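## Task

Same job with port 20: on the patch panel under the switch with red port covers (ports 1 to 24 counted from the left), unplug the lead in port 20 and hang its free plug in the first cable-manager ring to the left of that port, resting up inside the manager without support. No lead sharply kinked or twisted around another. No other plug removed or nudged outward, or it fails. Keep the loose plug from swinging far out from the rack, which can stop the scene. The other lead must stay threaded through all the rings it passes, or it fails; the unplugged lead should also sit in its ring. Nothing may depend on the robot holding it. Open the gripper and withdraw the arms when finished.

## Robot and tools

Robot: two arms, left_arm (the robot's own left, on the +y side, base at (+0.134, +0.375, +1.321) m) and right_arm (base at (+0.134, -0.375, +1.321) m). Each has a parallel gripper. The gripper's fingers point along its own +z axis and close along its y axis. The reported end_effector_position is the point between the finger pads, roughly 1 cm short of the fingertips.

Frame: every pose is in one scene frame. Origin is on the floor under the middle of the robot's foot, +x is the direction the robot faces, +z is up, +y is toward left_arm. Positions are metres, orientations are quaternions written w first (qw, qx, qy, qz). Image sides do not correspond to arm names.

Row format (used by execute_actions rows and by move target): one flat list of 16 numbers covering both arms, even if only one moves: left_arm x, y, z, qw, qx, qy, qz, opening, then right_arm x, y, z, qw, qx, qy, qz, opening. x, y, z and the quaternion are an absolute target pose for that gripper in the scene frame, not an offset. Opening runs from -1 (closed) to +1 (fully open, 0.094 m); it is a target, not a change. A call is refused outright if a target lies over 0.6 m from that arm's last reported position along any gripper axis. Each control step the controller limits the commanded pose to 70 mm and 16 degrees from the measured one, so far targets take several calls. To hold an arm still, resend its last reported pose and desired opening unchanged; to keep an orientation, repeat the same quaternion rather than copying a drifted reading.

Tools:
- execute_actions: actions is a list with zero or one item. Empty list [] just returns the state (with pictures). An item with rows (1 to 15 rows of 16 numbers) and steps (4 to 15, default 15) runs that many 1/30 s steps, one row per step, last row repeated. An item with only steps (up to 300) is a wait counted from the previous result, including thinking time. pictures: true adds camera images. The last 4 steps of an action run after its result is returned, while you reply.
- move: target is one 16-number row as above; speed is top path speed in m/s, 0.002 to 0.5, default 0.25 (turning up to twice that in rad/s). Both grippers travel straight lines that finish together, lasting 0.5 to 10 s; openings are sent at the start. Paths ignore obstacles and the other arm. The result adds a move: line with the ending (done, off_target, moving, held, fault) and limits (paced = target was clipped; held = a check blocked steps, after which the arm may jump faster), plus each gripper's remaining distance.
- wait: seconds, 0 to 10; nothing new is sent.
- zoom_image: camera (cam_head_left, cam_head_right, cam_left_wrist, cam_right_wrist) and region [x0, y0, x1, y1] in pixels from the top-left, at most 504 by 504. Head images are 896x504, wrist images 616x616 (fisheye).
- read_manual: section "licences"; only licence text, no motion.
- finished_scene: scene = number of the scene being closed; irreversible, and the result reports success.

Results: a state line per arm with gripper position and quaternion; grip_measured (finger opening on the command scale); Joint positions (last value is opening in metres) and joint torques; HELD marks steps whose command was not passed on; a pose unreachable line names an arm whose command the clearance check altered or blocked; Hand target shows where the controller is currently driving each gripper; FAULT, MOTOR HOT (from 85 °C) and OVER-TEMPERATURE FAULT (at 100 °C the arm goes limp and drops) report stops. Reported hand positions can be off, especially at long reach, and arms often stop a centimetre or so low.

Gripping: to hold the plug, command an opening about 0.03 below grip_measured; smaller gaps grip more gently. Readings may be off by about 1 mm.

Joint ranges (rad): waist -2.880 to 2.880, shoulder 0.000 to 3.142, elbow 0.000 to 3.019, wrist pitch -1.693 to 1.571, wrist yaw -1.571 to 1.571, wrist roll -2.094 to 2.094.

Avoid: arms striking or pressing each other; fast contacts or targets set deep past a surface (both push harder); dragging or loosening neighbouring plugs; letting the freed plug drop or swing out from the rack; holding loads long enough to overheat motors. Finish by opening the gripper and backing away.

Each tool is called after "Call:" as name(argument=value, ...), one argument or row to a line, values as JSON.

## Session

Call:
execute_actions(
  actions=[],
)

Scene clock: 0.00 s of 5100.00 s.
left_arm: end_effector_position=(+0.7368, +0.3769, +1.2551) grip_measured=+1.000 end_effector_quat_wxyz=(+0.262, -0.005, +0.965, +0.000) | right_arm: end_effector_position=(+0.7259, -0.3741, +1.2359) grip_measured=+1.000 end_effector_quat_wxyz=(+0.247, -0.006, +0.969, +0.000)
Joint positions: left_arm=[ 1.059  1.12   0.871 -0.113 -0.308  0.12   0.094] | right_arm=[-1.066  1.149  0.854 -0.101  0.299 -0.133  0.094]
Joint velocities: left_arm=[-0.015 -0.005 -0.007  0.032 -0.051  0.051  0.   ] | right_arm=[-0.005 -0.024 -0.002  0.002  0.007 -0.051  0.   ]
Joint torques (N m, as the arm reports them, + toward a larger angle): no reading
Hand target (left_arm): +0.743, +0.378, +1.257; +0.266, -0.007, +0.964, +0.001
Hand target (right_arm): +0.733, -0.375, +1.239; +0.253, -0.004, +0.968, -0.000

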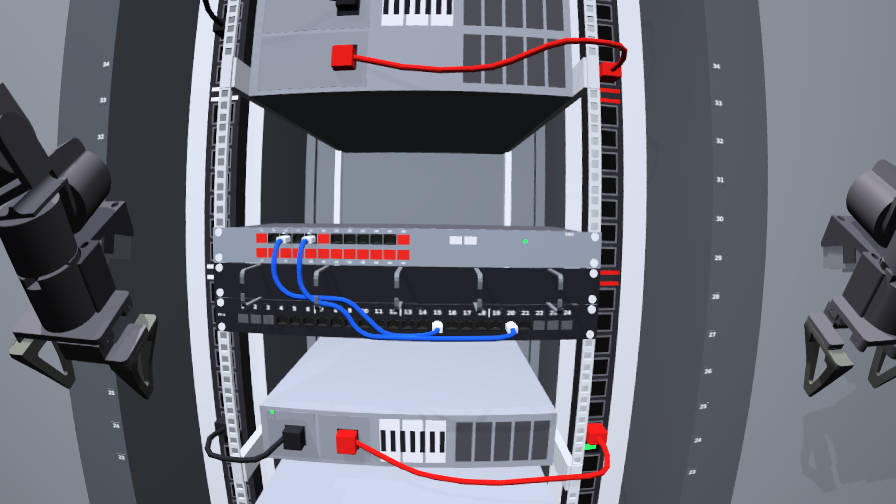

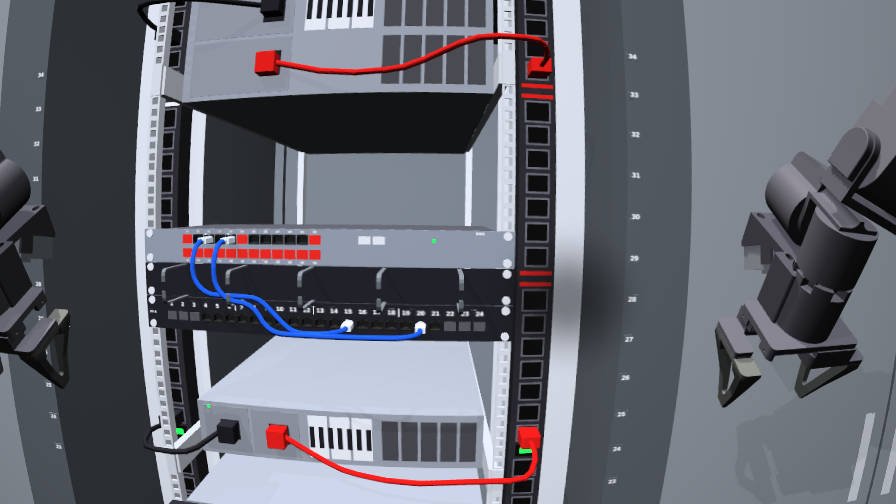

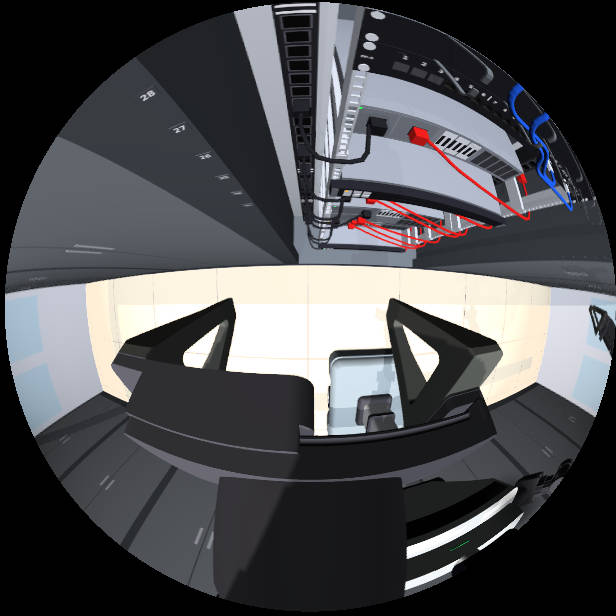

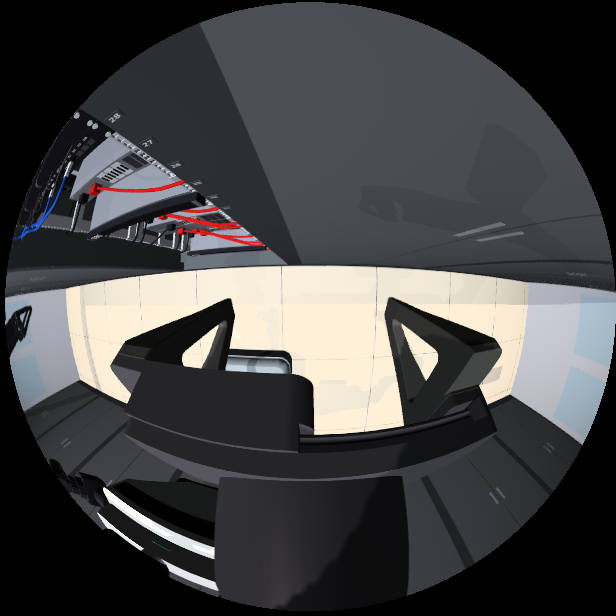

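Call:
move(
  target=[0.743,0.378,1.257,0.266,-0.007,0.964,0.001,1,0.80,-0.09,1.265,0.596,-0.596,0.38,-0.38,-0.5],
  speed=0.3,
)

Call:
move(
  target=[0.743,0.378,1.257,0.266,-0.007,0.964,0.001,1,0.865,-0.055,1.26,0.596,-0.596,0.38,-0.38,-0.5],
  speed=0.08,
)

Scene clock: 4.23 s of 5100.00 s.
left_arm: end_effector_position=(+0.7368, +0.3769, +1.2551) grip_measured=+1.000 end_effector_quat_wxyz=(+0.262, -0.005, +0.965, +0.000) | right_arm: end_effector_position=(+0.7988, -0.1003, +1.2647) grip_measured=-0.499 end_effector_quat_wxyz=(-0.591, +0.598, -0.382, +0.384)
Joint positions: left_arm=[ 1.059  1.12   0.871 -0.113 -0.308  0.12   0.094] | right_arm=[-0.753  1.828  0.977  1.335 -0.085 -2.082  0.024]
Joint velocities: left_arm=[-0.005 -0.015  0.012  0.002 -0.007  0.007  0.   ] | right_arm=[-0.005 -0.015  0.002  0.002 -0.007  0.007 -0.   ]
Joint torques (N m, as the arm reports them, + toward a larger angle): left_arm=[ -3.66 -12.78   7.23   1.42   0.11   0.01] | right_arm=[  9.95 -16.28   5.64   1.43  -0.55  -0.03]
Hand target (left_arm): +0.743, +0.378, +1.257; +0.266, -0.007, +0.964, +0.001
Hand target (right_arm): +0.801, -0.090, +1.264; +0.594, -0.599, +0.375, -0.385
Off the commanded pose (left_arm): 0.007 m, 1 deg.
Off the commanded pose (right_arm): 0.010 m, 1 deg.
Kept back: nothing.
move: done
camera_calibration (this result's frames):
cam_right_wrist: T_world_to_cam=[[-0.00450587, 0.00113636, 0.999989, -1.25887], [-0.188785, -0.982018, 0.000265283, 0.057804], [0.982008, -0.188782, 0.00463937, -0.68496], [0, 0, 0, 1]] pos_world=[0.677876, -0.0711129, 1.26202]

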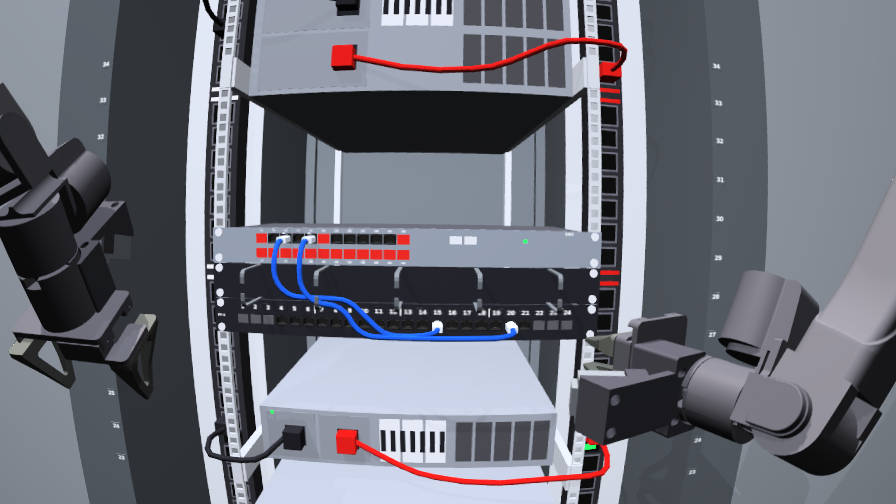

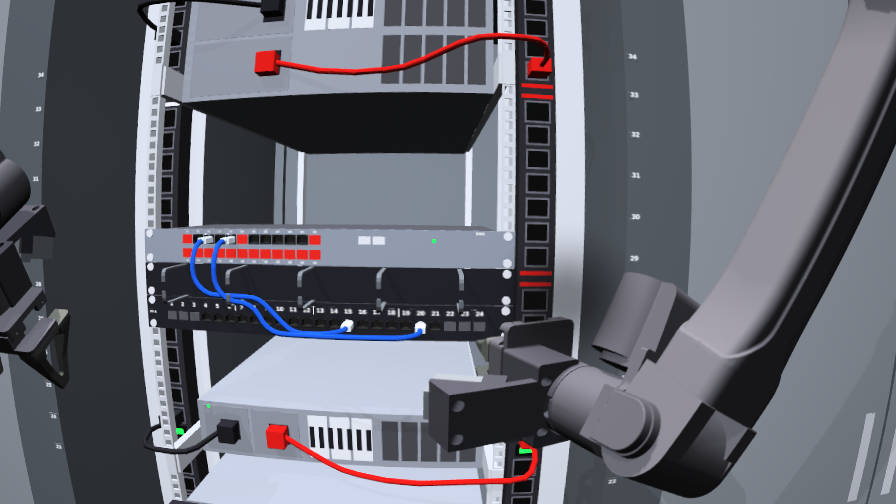

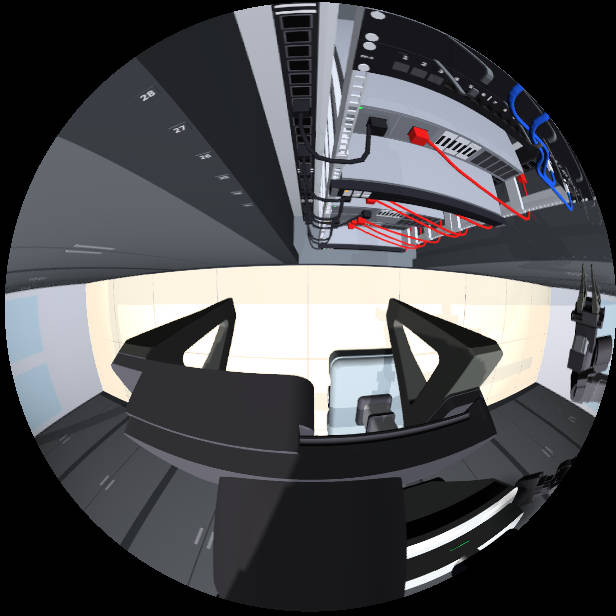

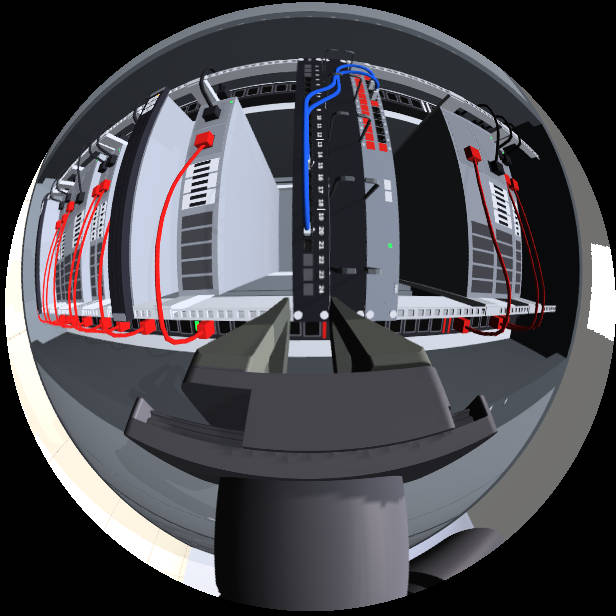

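Scene clock: 5.57 s of 5100.00 s.
left_arm: end_effector_position=(+0.7368, +0.3769, +1.2551) grip_measured=+1.000 end_effector_quat_wxyz=(+0.262, -0.005, +0.965, +0.000) | right_arm: end_effector_position=(+0.8626, -0.0666, +1.2635) grip_measured=-0.499 end_effector_quat_wxyz=(-0.596, +0.593, -0.380, +0.385)
Joint positions: left_arm=[ 1.059  1.12   0.871 -0.113 -0.308  0.12   0.094] | right_arm=[-0.739  1.904  1.203  1.196 -0.079 -2.082  0.024]
Joint velocities: left_arm=[-0.015 -0.015  0.007  0.012  0.022 -0.007  0.   ] | right_arm=[-0.024  0.005  0.002  0.007 -0.11  -0.037 -0.001]
Joint torques (N m, as the arm reports them, + toward a larger angle): left_arm=[ -3.82 -12.76   7.21   1.39   0.11   0.01] | right_arm=[ 12.04 -17.86   7.33   0.75  -0.15   0.08]
Hand target (left_arm): +0.743, +0.378, +1.257; +0.266, -0.007, +0.964, +0.001
Hand target (right_arm): +0.864, -0.055, +1.258; +0.596, -0.596, +0.380, -0.380
Off the commanded pose (left_arm): 0.007 m, 1 deg.
Off the commanded pose (right_arm): 0.012 m, 1 deg.
Kept back: nothing.
move: off_target (right_arm)
camera_calibration (this result's frames):
cam_right_wrist: T_world_to_cam=[[-0.0158358, -0.00991832, 0.999825, -1.24815], [-0.188859, -0.981922, -0.012732, 0.119401], [0.981877, -0.189027, 0.0136763, -0.752618], [0, 0, 0, 1]] pos_world=[0.741762, -0.0374028, 1.25975]

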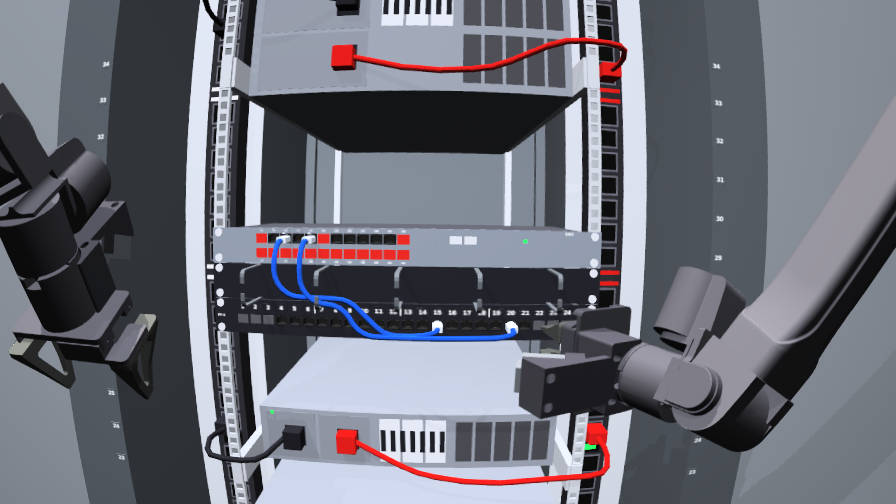

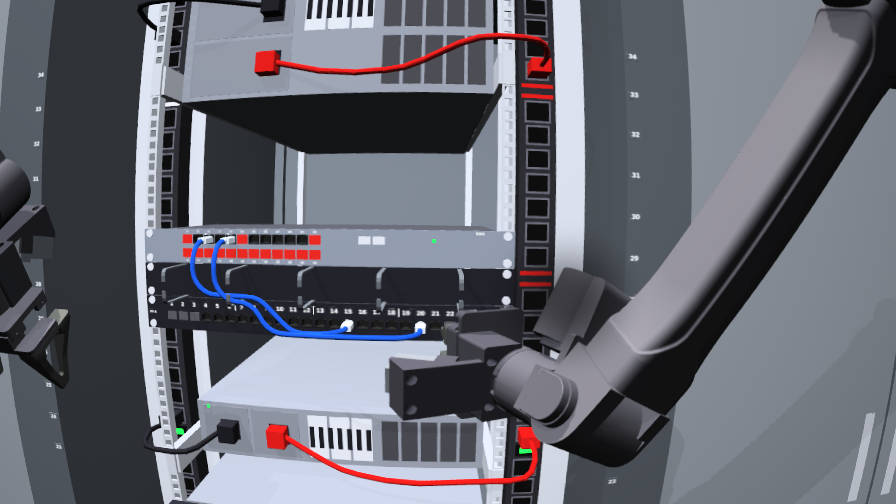

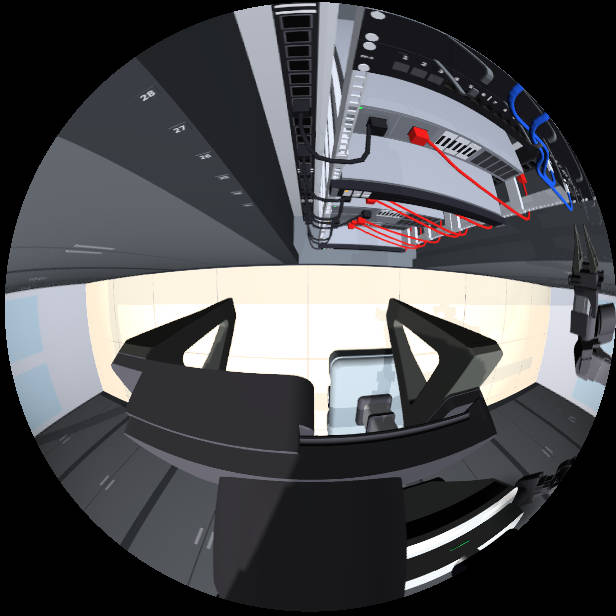

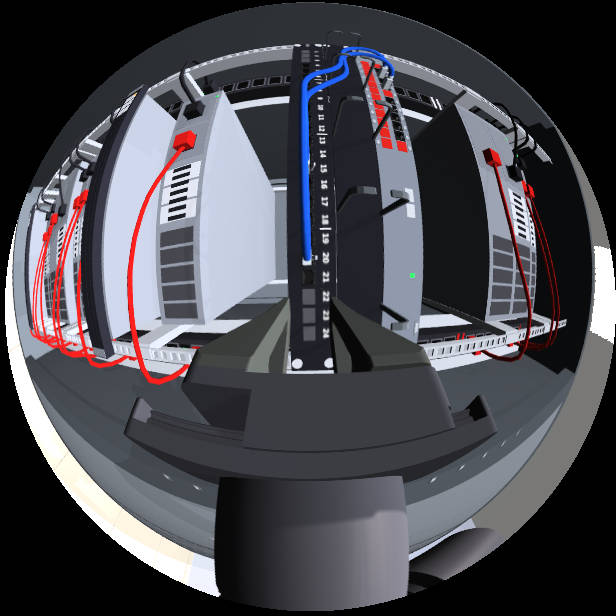

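Call:
move(
  target=[0.743,0.378,1.257,0.266,-0.007,0.964,0.001,1,0.918,-0.026,1.257,0.596,-0.596,0.38,-0.38,-0.5],
  speed=0.04,
)

Call:
zoom_image(
  camera="cam_right_wrist",
  region=[250,230,370,350],
)

Scene clock: 7.83 s of 5100.00 s.
left_arm: end_effector_position=(+0.7368, +0.3769, +1.2551) grip_measured=+1.000 end_effector_quat_wxyz=(+0.262, -0.005, +0.965, +0.000) | right_arm: end_effector_position=(+0.9141, -0.0386, +1.2584) grip_measured=-0.499 end_effector_quat_wxyz=(-0.596, +0.594, -0.382, +0.382)
Joint positions: left_arm=[ 1.059  1.12   0.871 -0.113 -0.308  0.12   0.094] | right_arm=[-0.729  1.981  1.405  1.064 -0.07  -2.082  0.024]
Joint velocities: left_arm=[-0.015 -0.005 -0.022  0.002 -0.007  0.037  0.   ] | right_arm=[-0.005 -0.005 -0.012 -0.012 -0.066 -0.007  0.002]
Joint torques (N m, as the arm reports them, + toward a larger angle): left_arm=[ -3.7  -12.76   7.19   1.41   0.11   0.01] | right_arm=[ 12.84 -19.69   8.92   0.73  -0.15   0.02]
Hand target (left_arm): +0.743, +0.378, +1.257; +0.266, -0.007, +0.964, +0.001
Hand target (right_arm): +0.917, -0.026, +1.256; +0.596, -0.596, +0.380, -0.380
Off the commanded pose (left_arm): 0.007 m, 1 deg.
Off the commanded pose (right_arm): 0.013 m, 0 deg.
Kept back: nothing.
move: off_target (right_arm)
camera_calibration (this result's frames):
cam_right_wrist: T_world_to_cam=[[-0.00863382, -0.0119336, 0.999892, -1.24869], [-0.186584, -0.982348, -0.0133353, 0.155223], [0.982401, -0.186679, 0.00625481, -0.788833], [0, 0, 0, 1]] pos_world=[0.793132, -0.00967687, 1.25556]

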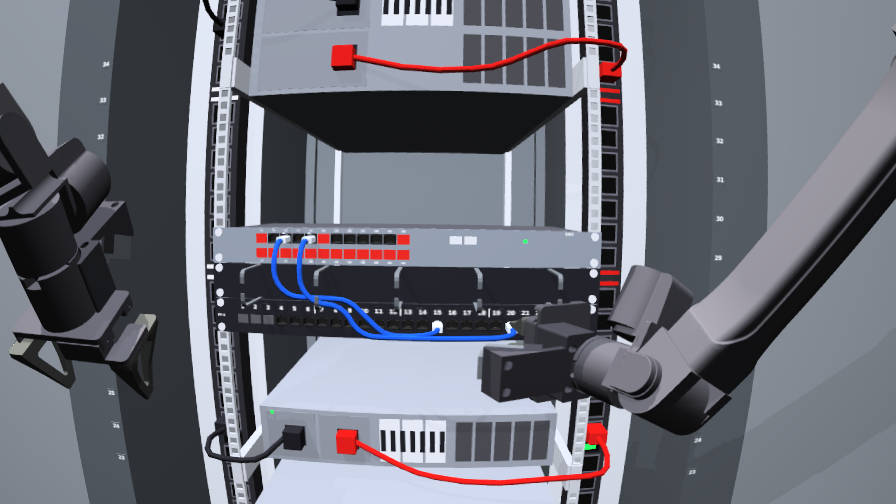

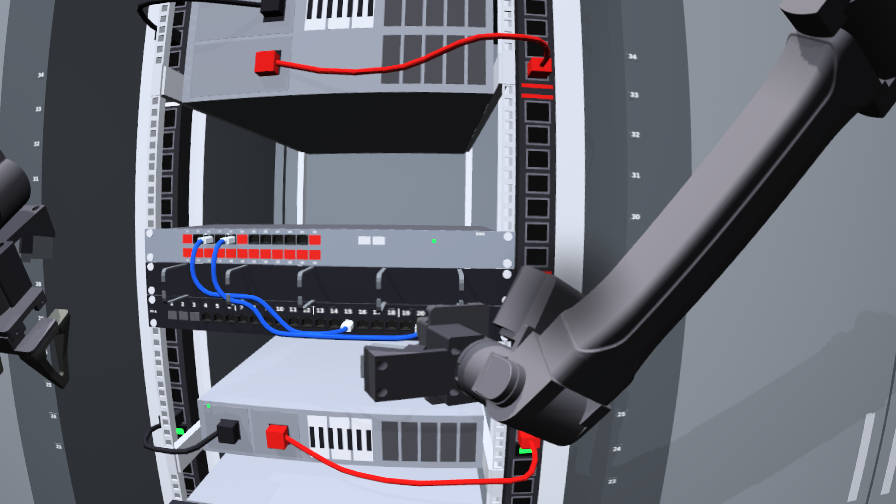

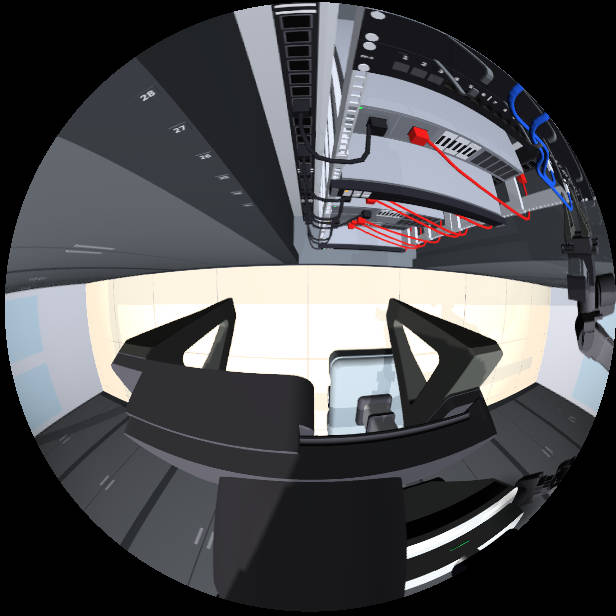

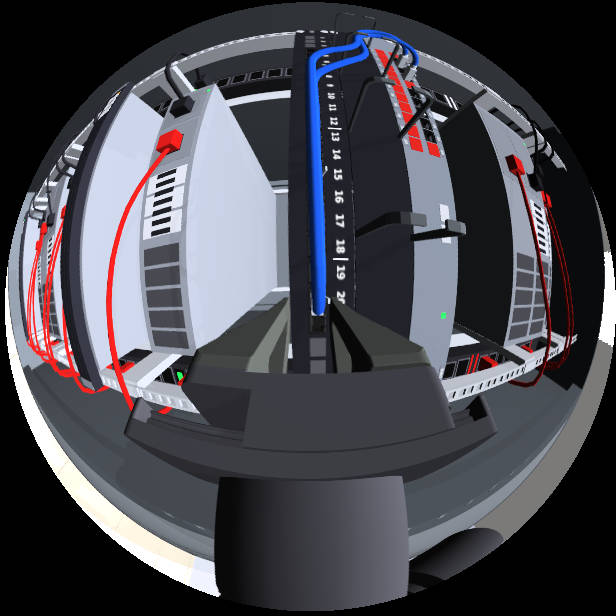

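Region (250, 230, 370, 350) of cam_right_wrist's 616x616 image, scaled by 4.200, with more detail than that image has.

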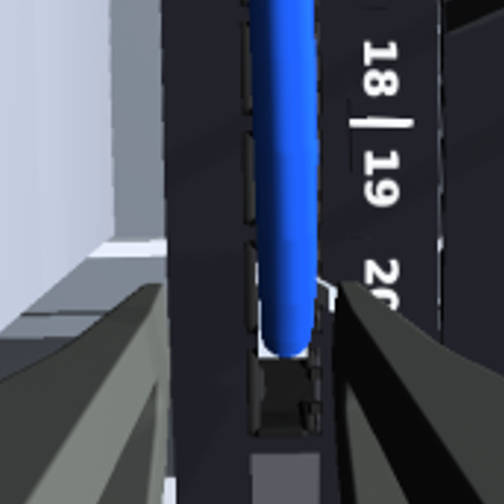

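Call:
move(
  target=[0.743,0.378,1.257,0.266,-0.007,0.964,0.001,1,0.934,-0.026,1.266,0.596,-0.596,0.38,-0.38,-0.5],
  speed=0.02,
)

Call:
zoom_image(
  camera="cam_right_wrist",
  region=[250,230,370,350],
)

Scene clock: 9.57 s of 5100.00 s.
left_arm: end_effector_position=(+0.7368, +0.3769, +1.2551) grip_measured=+1.000 end_effector_quat_wxyz=(+0.262, -0.005, +0.965, +0.000) | right_arm: end_effector_position=(+0.9205, -0.0356, +1.2567) grip_measured=-0.499 end_effector_quat_wxyz=(-0.592, +0.602, -0.384, +0.375)
Joint positions: left_arm=[ 1.059  1.12   0.871 -0.113 -0.308  0.12   0.094] | right_arm=[-0.729  1.981  1.427  1.02  -0.068 -2.082  0.024]
Joint velocities: left_arm=[-0.005 -0.005  0.002 -0.007  0.051  0.11   0.   ] | right_arm=[-0.005  0.005  0.002  0.002  0.007  0.007 -0.001]
Joint torques (N m, as the arm reports them, + toward a larger angle): left_arm=[ -3.63 -12.71   7.21   1.37   0.11   0.01] | right_arm=[ 13.02 -20.86  10.79   0.58  -0.22   0.02]
Hand target (left_arm): +0.743, +0.378, +1.257; +0.266, -0.007, +0.964, +0.001
Hand target (right_arm): +0.933, -0.027, +1.266; +0.596, -0.596, +0.380, -0.380
Off the commanded pose (left_arm): 0.007 m, 1 deg.
Off the commanded pose (right_arm): 0.019 m, 1 deg.
Kept back: nothing.
move: off_target (right_arm)
camera_calibration (this result's frames):
cam_right_wrist: T_world_to_cam=[[0.0110394, -0.00467781, 0.999928, -1.26479], [-0.177357, -0.984143, -0.00264591, 0.137349], [0.984085, -0.177315, -0.011694, -0.773292], [0, 0, 0, 1]] pos_world=[0.799308, -0.00786107, 1.25602]

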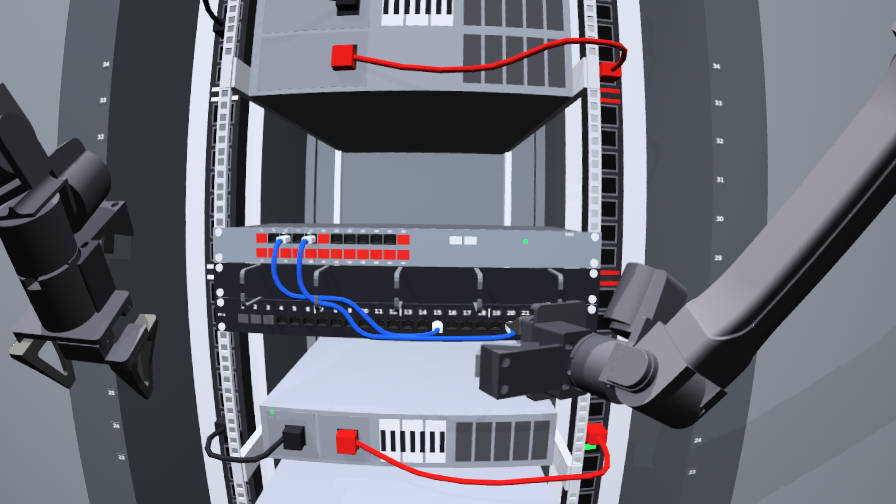

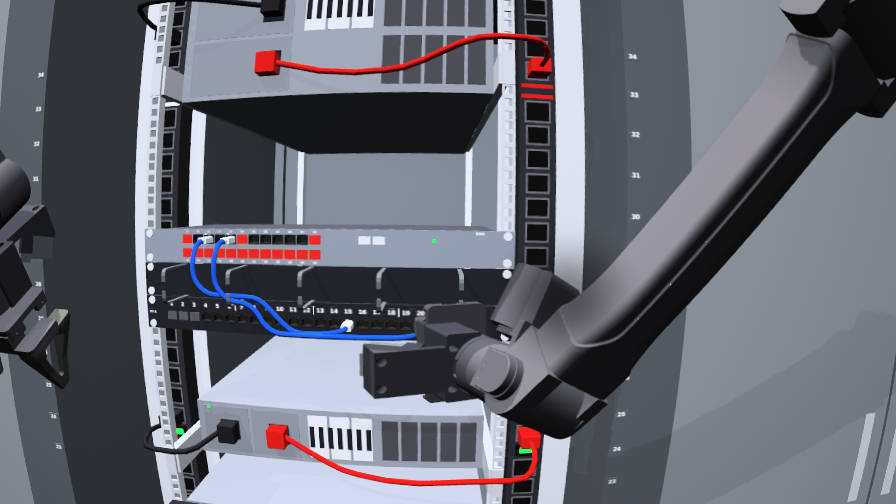

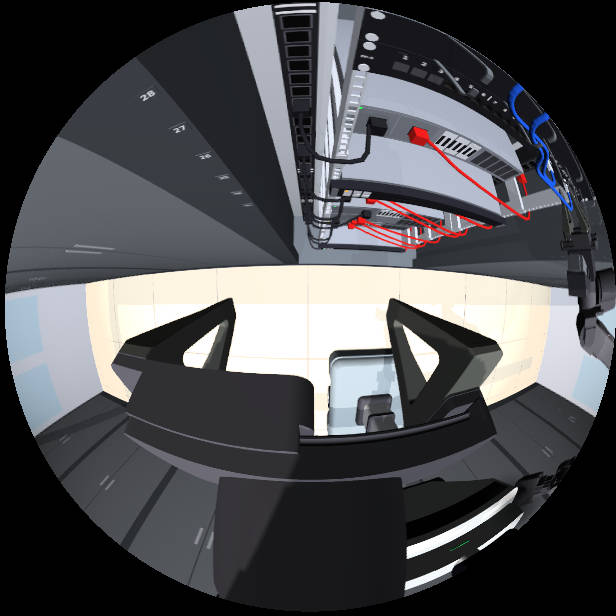

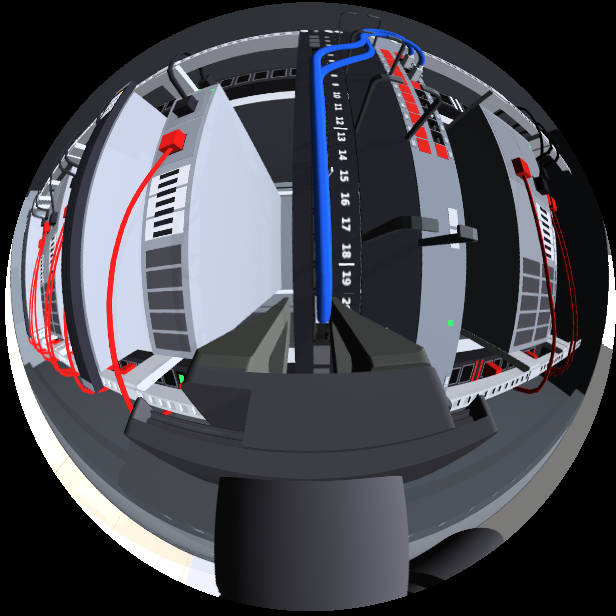

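Region (250, 230, 370, 350) of cam_right_wrist's 616x616 image, scaled by 4.200, with more detail than that image has.

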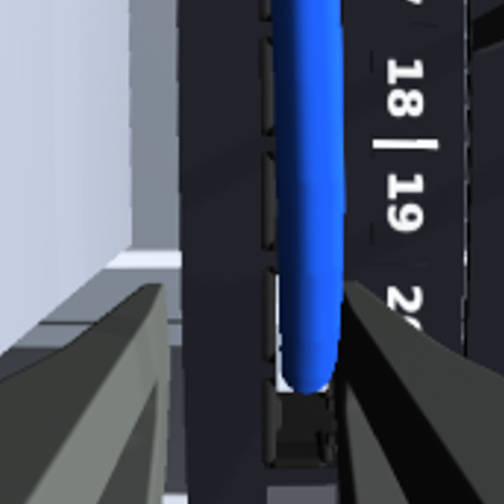

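Probably touching (panel or latch). Ease back and up.

Call:
move(
  target=[0.743,0.378,1.257,0.266,-0.007,0.964,0.001,1,0.92,-0.034,1.28,0.6,-0.592,0.378,-0.384,-0.5],
  speed=0.02,
)

Call:
zoom_image(
  camera="cam_right_wrist",
  region=[250,230,370,350],
)

Scene clock: 11.20 s of 5100.00 s.
left_arm: end_effector_position=(+0.7368, +0.3769, +1.2551) grip_measured=+1.000 end_effector_quat_wxyz=(+0.262, -0.005, +0.965, +0.000) | right_arm: end_effector_position=(+0.9203, -0.0356, +1.2568) grip_measured=-0.499 end_effector_quat_wxyz=(-0.592, +0.602, -0.384, +0.375)
Joint positions: left_arm=[ 1.059  1.12   0.871 -0.113 -0.308  0.12   0.094] | right_arm=[-0.729  1.98   1.426  1.02  -0.068 -2.082  0.024]
Joint velocities: left_arm=[-0.005 -0.005 -0.002 -0.012 -0.007  0.022  0.   ] | right_arm=[-0.005 -0.005  0.002 -0.017 -0.007 -0.037 -0.   ]
Joint torques (N m, as the arm reports them, + toward a larger angle): left_arm=[ -3.63 -12.71   7.17   1.4    0.11   0.01] | right_arm=[ 13.4  -24.44   5.08   2.22  -0.17  -0.04]
Hand target (left_arm): +0.743, +0.378, +1.257; +0.266, -0.007, +0.964, +0.001
Hand target (right_arm): +0.920, -0.033, +1.279; +0.600, -0.592, +0.378, -0.384
Off the commanded pose (left_arm): 0.007 m, 1 deg.
Off the commanded pose (right_arm): 0.023 m, 2 deg.
Kept back: nothing.
move: off_target (right_arm)
camera_calibration (this result's frames):
cam_right_wrist: T_world_to_cam=[[0.0115994, -0.00463037, 0.999922, -1.26535], [-0.177545, -0.98411, -0.00249757, 0.137377], [0.984044, -0.177502, -0.0122372, -0.772331], [0, 0, 0, 1]] pos_world=[0.799076, -0.00775488, 1.25615]

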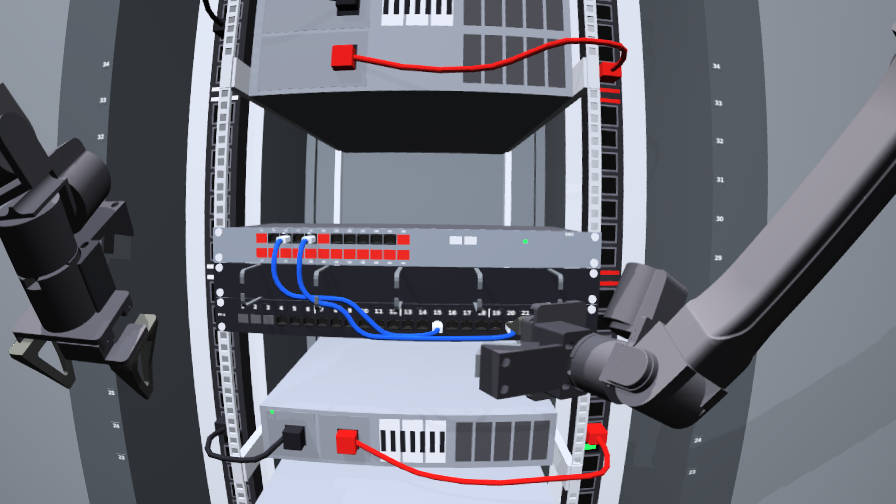

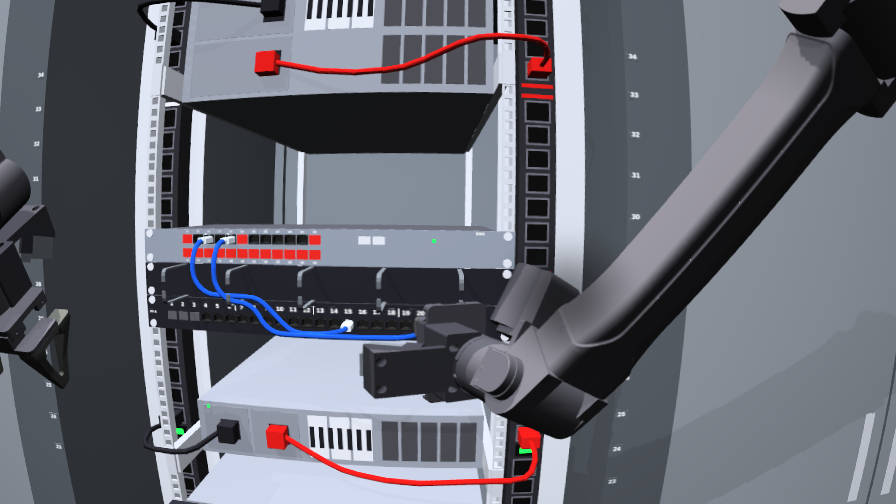

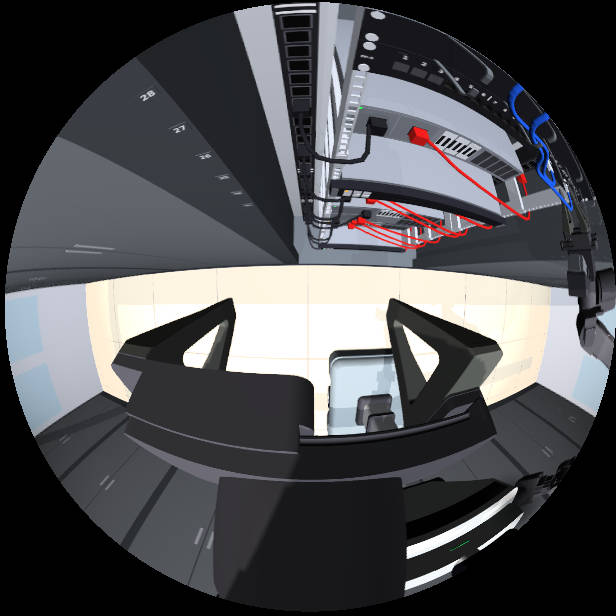

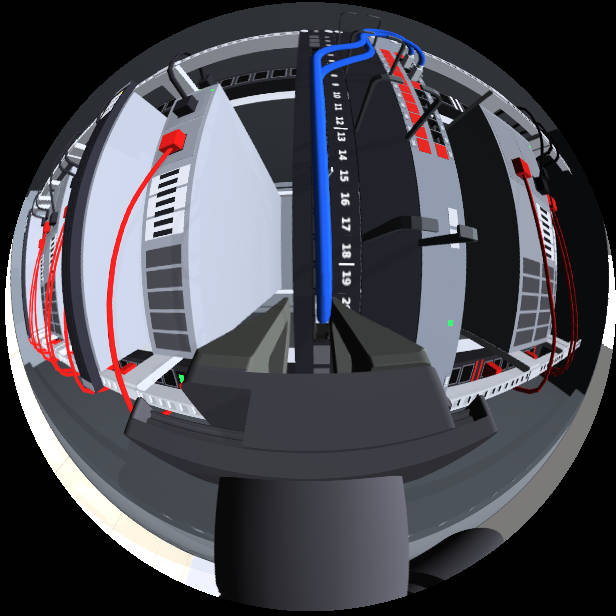

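Region (250, 230, 370, 350) of cam_right_wrist's 616x616 image, scaled by 4.200, with more detail than that image has.

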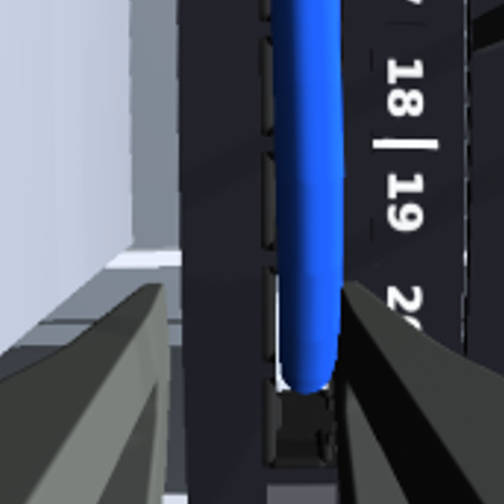

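Call:
move(
  target=[0.743,0.378,1.257,0.266,-0.007,0.964,0.001,1,0.915,-0.032,1.28,0.572,-0.566,0.42,-0.424,-0.6],
  speed=0.04,
)

Call:
zoom_image(
  camera="cam_right_wrist",
  region=[250,230,370,350],
)

Scene clock: 13.50 s of 5100.00 s.
left_arm: end_effector_position=(+0.7368, +0.3769, +1.2551) grip_measured=+1.000 end_effector_quat_wxyz=(+0.262, -0.005, +0.965, +0.000) | right_arm: end_effector_position=(+0.9221, -0.0467, +1.2616) grip_measured=-0.599 end_effector_quat_wxyz=(-0.559, +0.575, -0.431, +0.413)
Joint positions: left_arm=[ 1.059  1.12   0.871 -0.113 -0.308  0.12   0.094] | right_arm=[-0.704  1.99   1.424  1.093  0.09  -2.087  0.019]
Joint velocities: left_arm=[ 0.005 -0.015 -0.012 -0.022  0.007 -0.007  0.   ] | right_arm=[ 0.005 -0.005 -0.007 -0.007  0.051  0.022  0.   ]
Joint torques (N m, as the arm reports them, + toward a larger angle): left_arm=[ -3.63 -12.81   7.22   1.4    0.11   0.01] | right_arm=[ 14.81 -21.31   5.81   2.91  -0.43  -0.06]
Hand target (left_arm): +0.743, +0.378, +1.257; +0.266, -0.007, +0.964, +0.001
Hand target (right_arm): +0.916, -0.032, +1.280; +0.573, -0.563, +0.422, -0.419
Off the commanded pose (left_arm): 0.007 m, 1 deg.
Off the commanded pose (right_arm): 0.025 m, 2 deg.
joint sent to its limit (right arm) — the command would take joint 6 (wrist roll) past its lower limit, so that joint was sent only as far as its limit.
Kept back: nothing.
move: off_target (right_arm)
camera_calibration (this result's frames):
cam_right_wrist: T_world_to_cam=[[0.0247353, -0.00600735, 0.999676, -1.28215], [-0.320709, -0.947175, 0.00224357, 0.254498], [0.946855, -0.320661, -0.0253553, -0.731897], [0, 0, 0, 1]] pos_world=[0.806334, -0.00133902, 1.26261]

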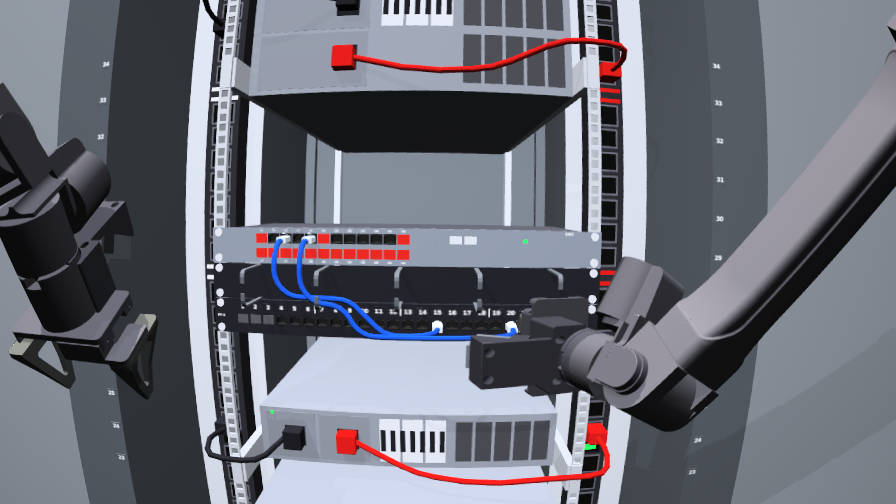

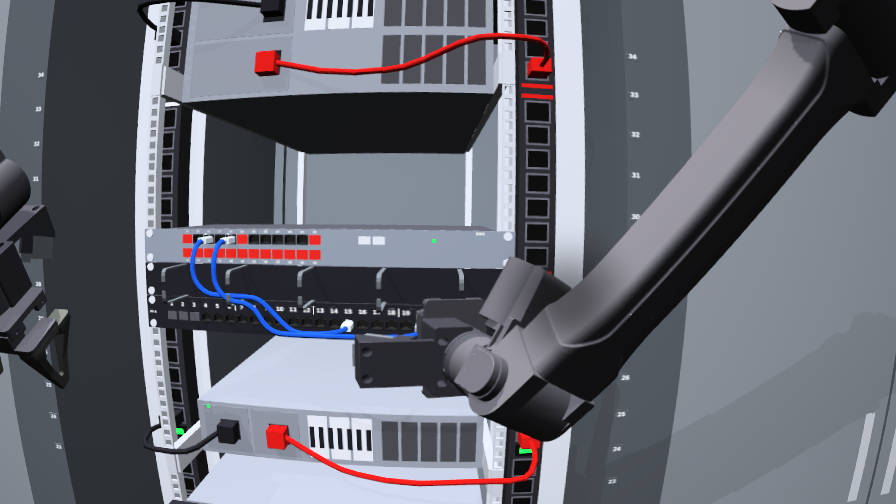

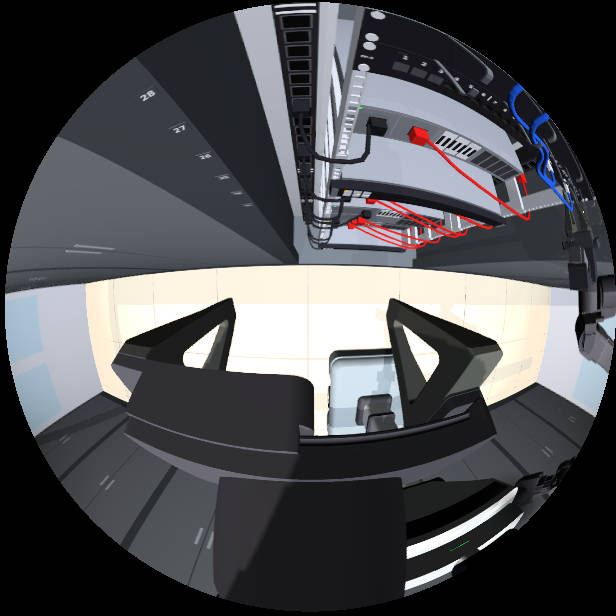

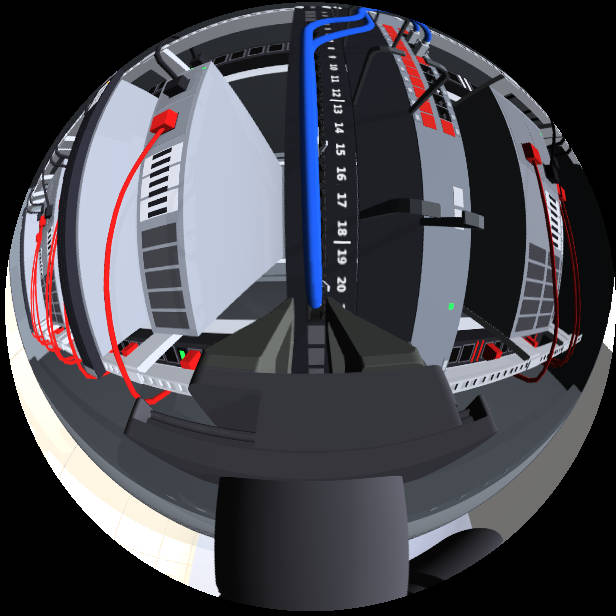

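Region (250, 230, 370, 350) of cam_right_wrist's 616x616 image, scaled by 4.200, with more detail than that image has.

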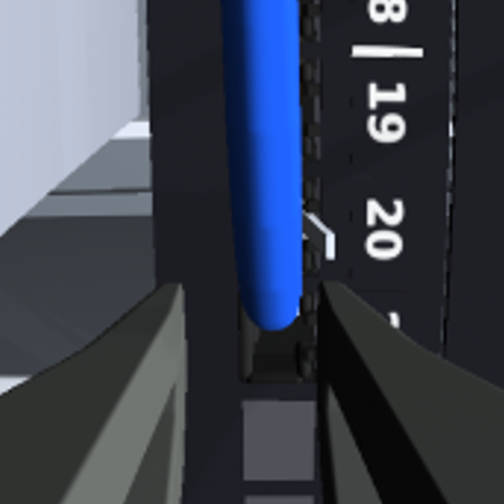

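Need +12 mm y, +4 mm z.

Call:
move(
  target=[0.743,0.378,1.257,0.266,-0.007,0.964,0.001,1,0.918,-0.02,1.278,0.576,-0.562,0.416,-0.428,-0.6],
  speed=0.03,
)

Call:
zoom_image(
  camera="cam_right_wrist",
  region=[250,230,370,350],
)

Scene clock: 15.17 s of 5100.00 s.
left_arm: end_effector_position=(+0.7368, +0.3769, +1.2551) grip_measured=+1.000 end_effector_quat_wxyz=(+0.262, -0.005, +0.965, +0.000) | right_arm: end_effector_position=(+0.9115, -0.0260, +1.2696) grip_measured=-0.599 end_effector_quat_wxyz=(-0.572, +0.570, -0.425, +0.409)
Joint positions: left_arm=[ 1.059  1.12   0.871 -0.113 -0.308  0.12   0.094] | right_arm=[-0.672  2.004  1.424  1.118  0.091 -2.091  0.019]
Joint velocities: left_arm=[-0.005  0.005  0.007 -0.007 -0.022  0.037  0.   ] | right_arm=[-0.005 -0.005 -0.007  0.002  0.022 -0.051 -0.   ]
Joint torques (N m, as the arm reports them, + toward a larger angle): left_arm=[ -3.62 -12.74   7.22   1.41   0.12   0.01] | right_arm=[ 13.41 -20.29   9.08   2.32  -0.49   0.  ]
Hand target (left_arm): +0.743, +0.378, +1.257; +0.266, -0.007, +0.964, +0.001
Hand target (right_arm): +0.918, -0.020, +1.278; +0.580, -0.558, +0.420, -0.420
Off the commanded pose (left_arm): 0.007 m, 1 deg.
Off the commanded pose (right_arm): 0.012 m, 3 deg.
joint sent to its limit (right arm) — the command would take joint 6 (wrist roll) past its lower limit, so that joint was sent only as far as its limit.
Kept back: nothing.
move: off_target (right_arm)
camera_calibration (this result's frames):
cam_right_wrist: T_world_to_cam=[[0.00856211, -0.0243723, 0.999666, -1.27551], [-0.303832, -0.952502, -0.0206201, 0.284179], [0.952687, -0.303554, -0.0155605, -0.732326], [0, 0, 0, 1]] pos_world=[0.794942, 0.0172937, 1.26955]

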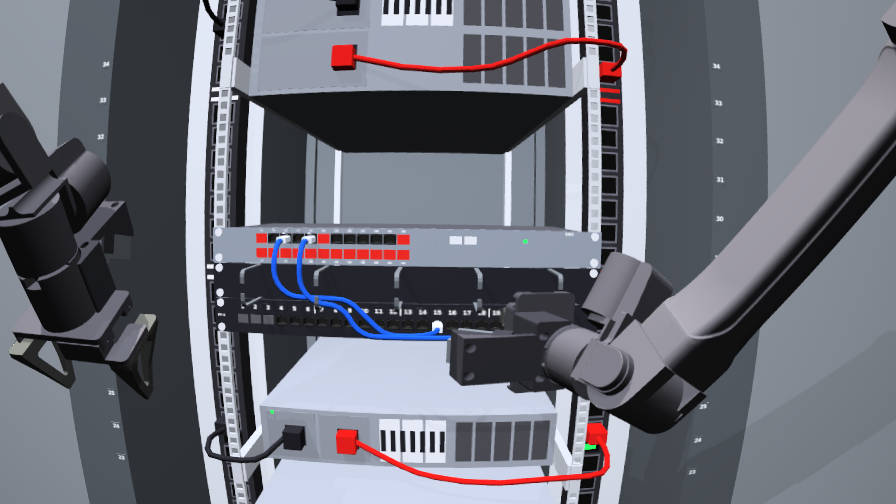

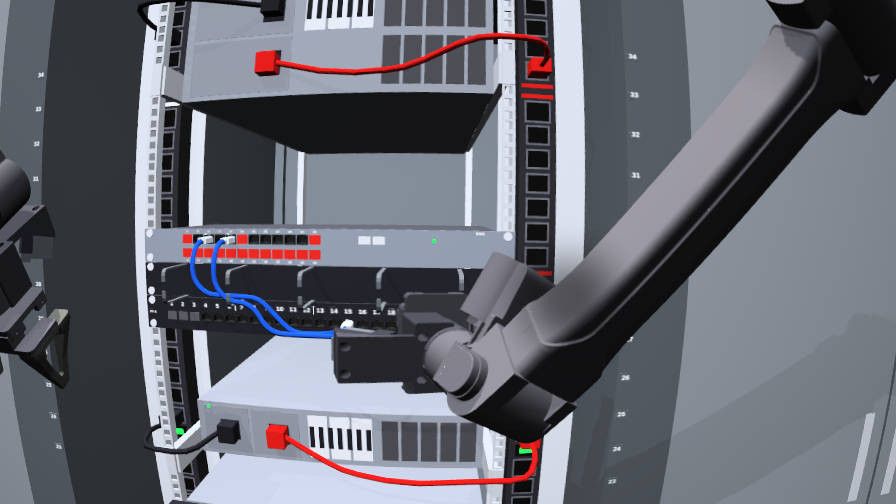

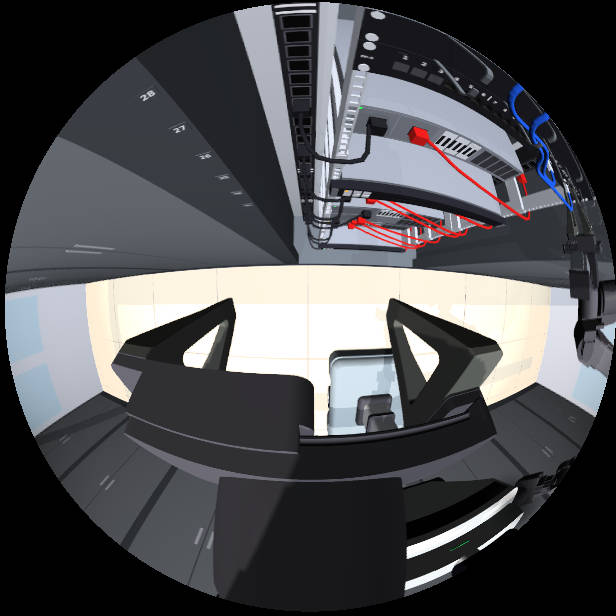

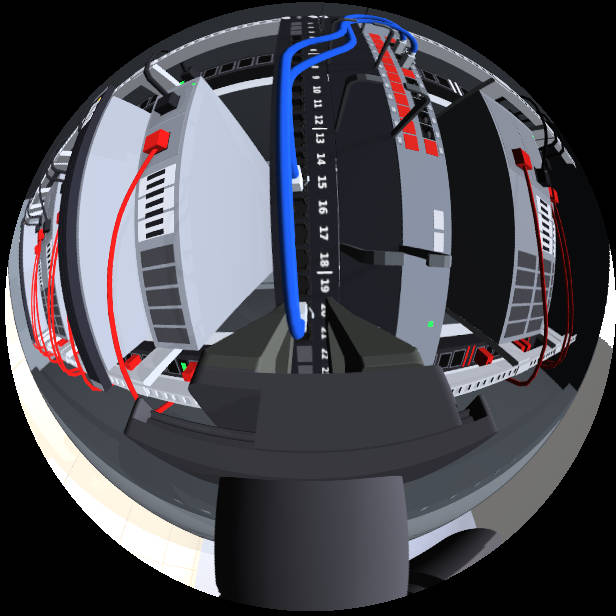

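Region (250, 230, 370, 350) of cam_right_wrist's 616x616 image, scaled by 4.200, with more detail than that image has.

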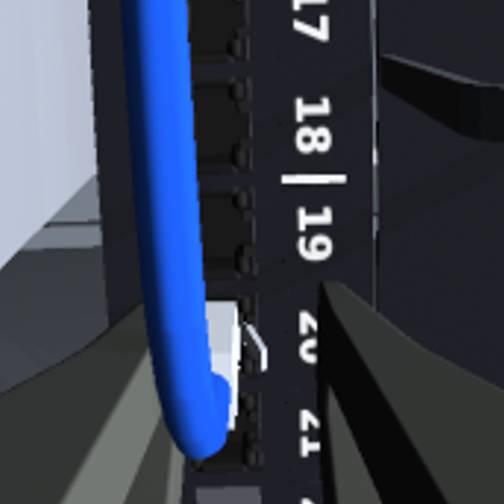

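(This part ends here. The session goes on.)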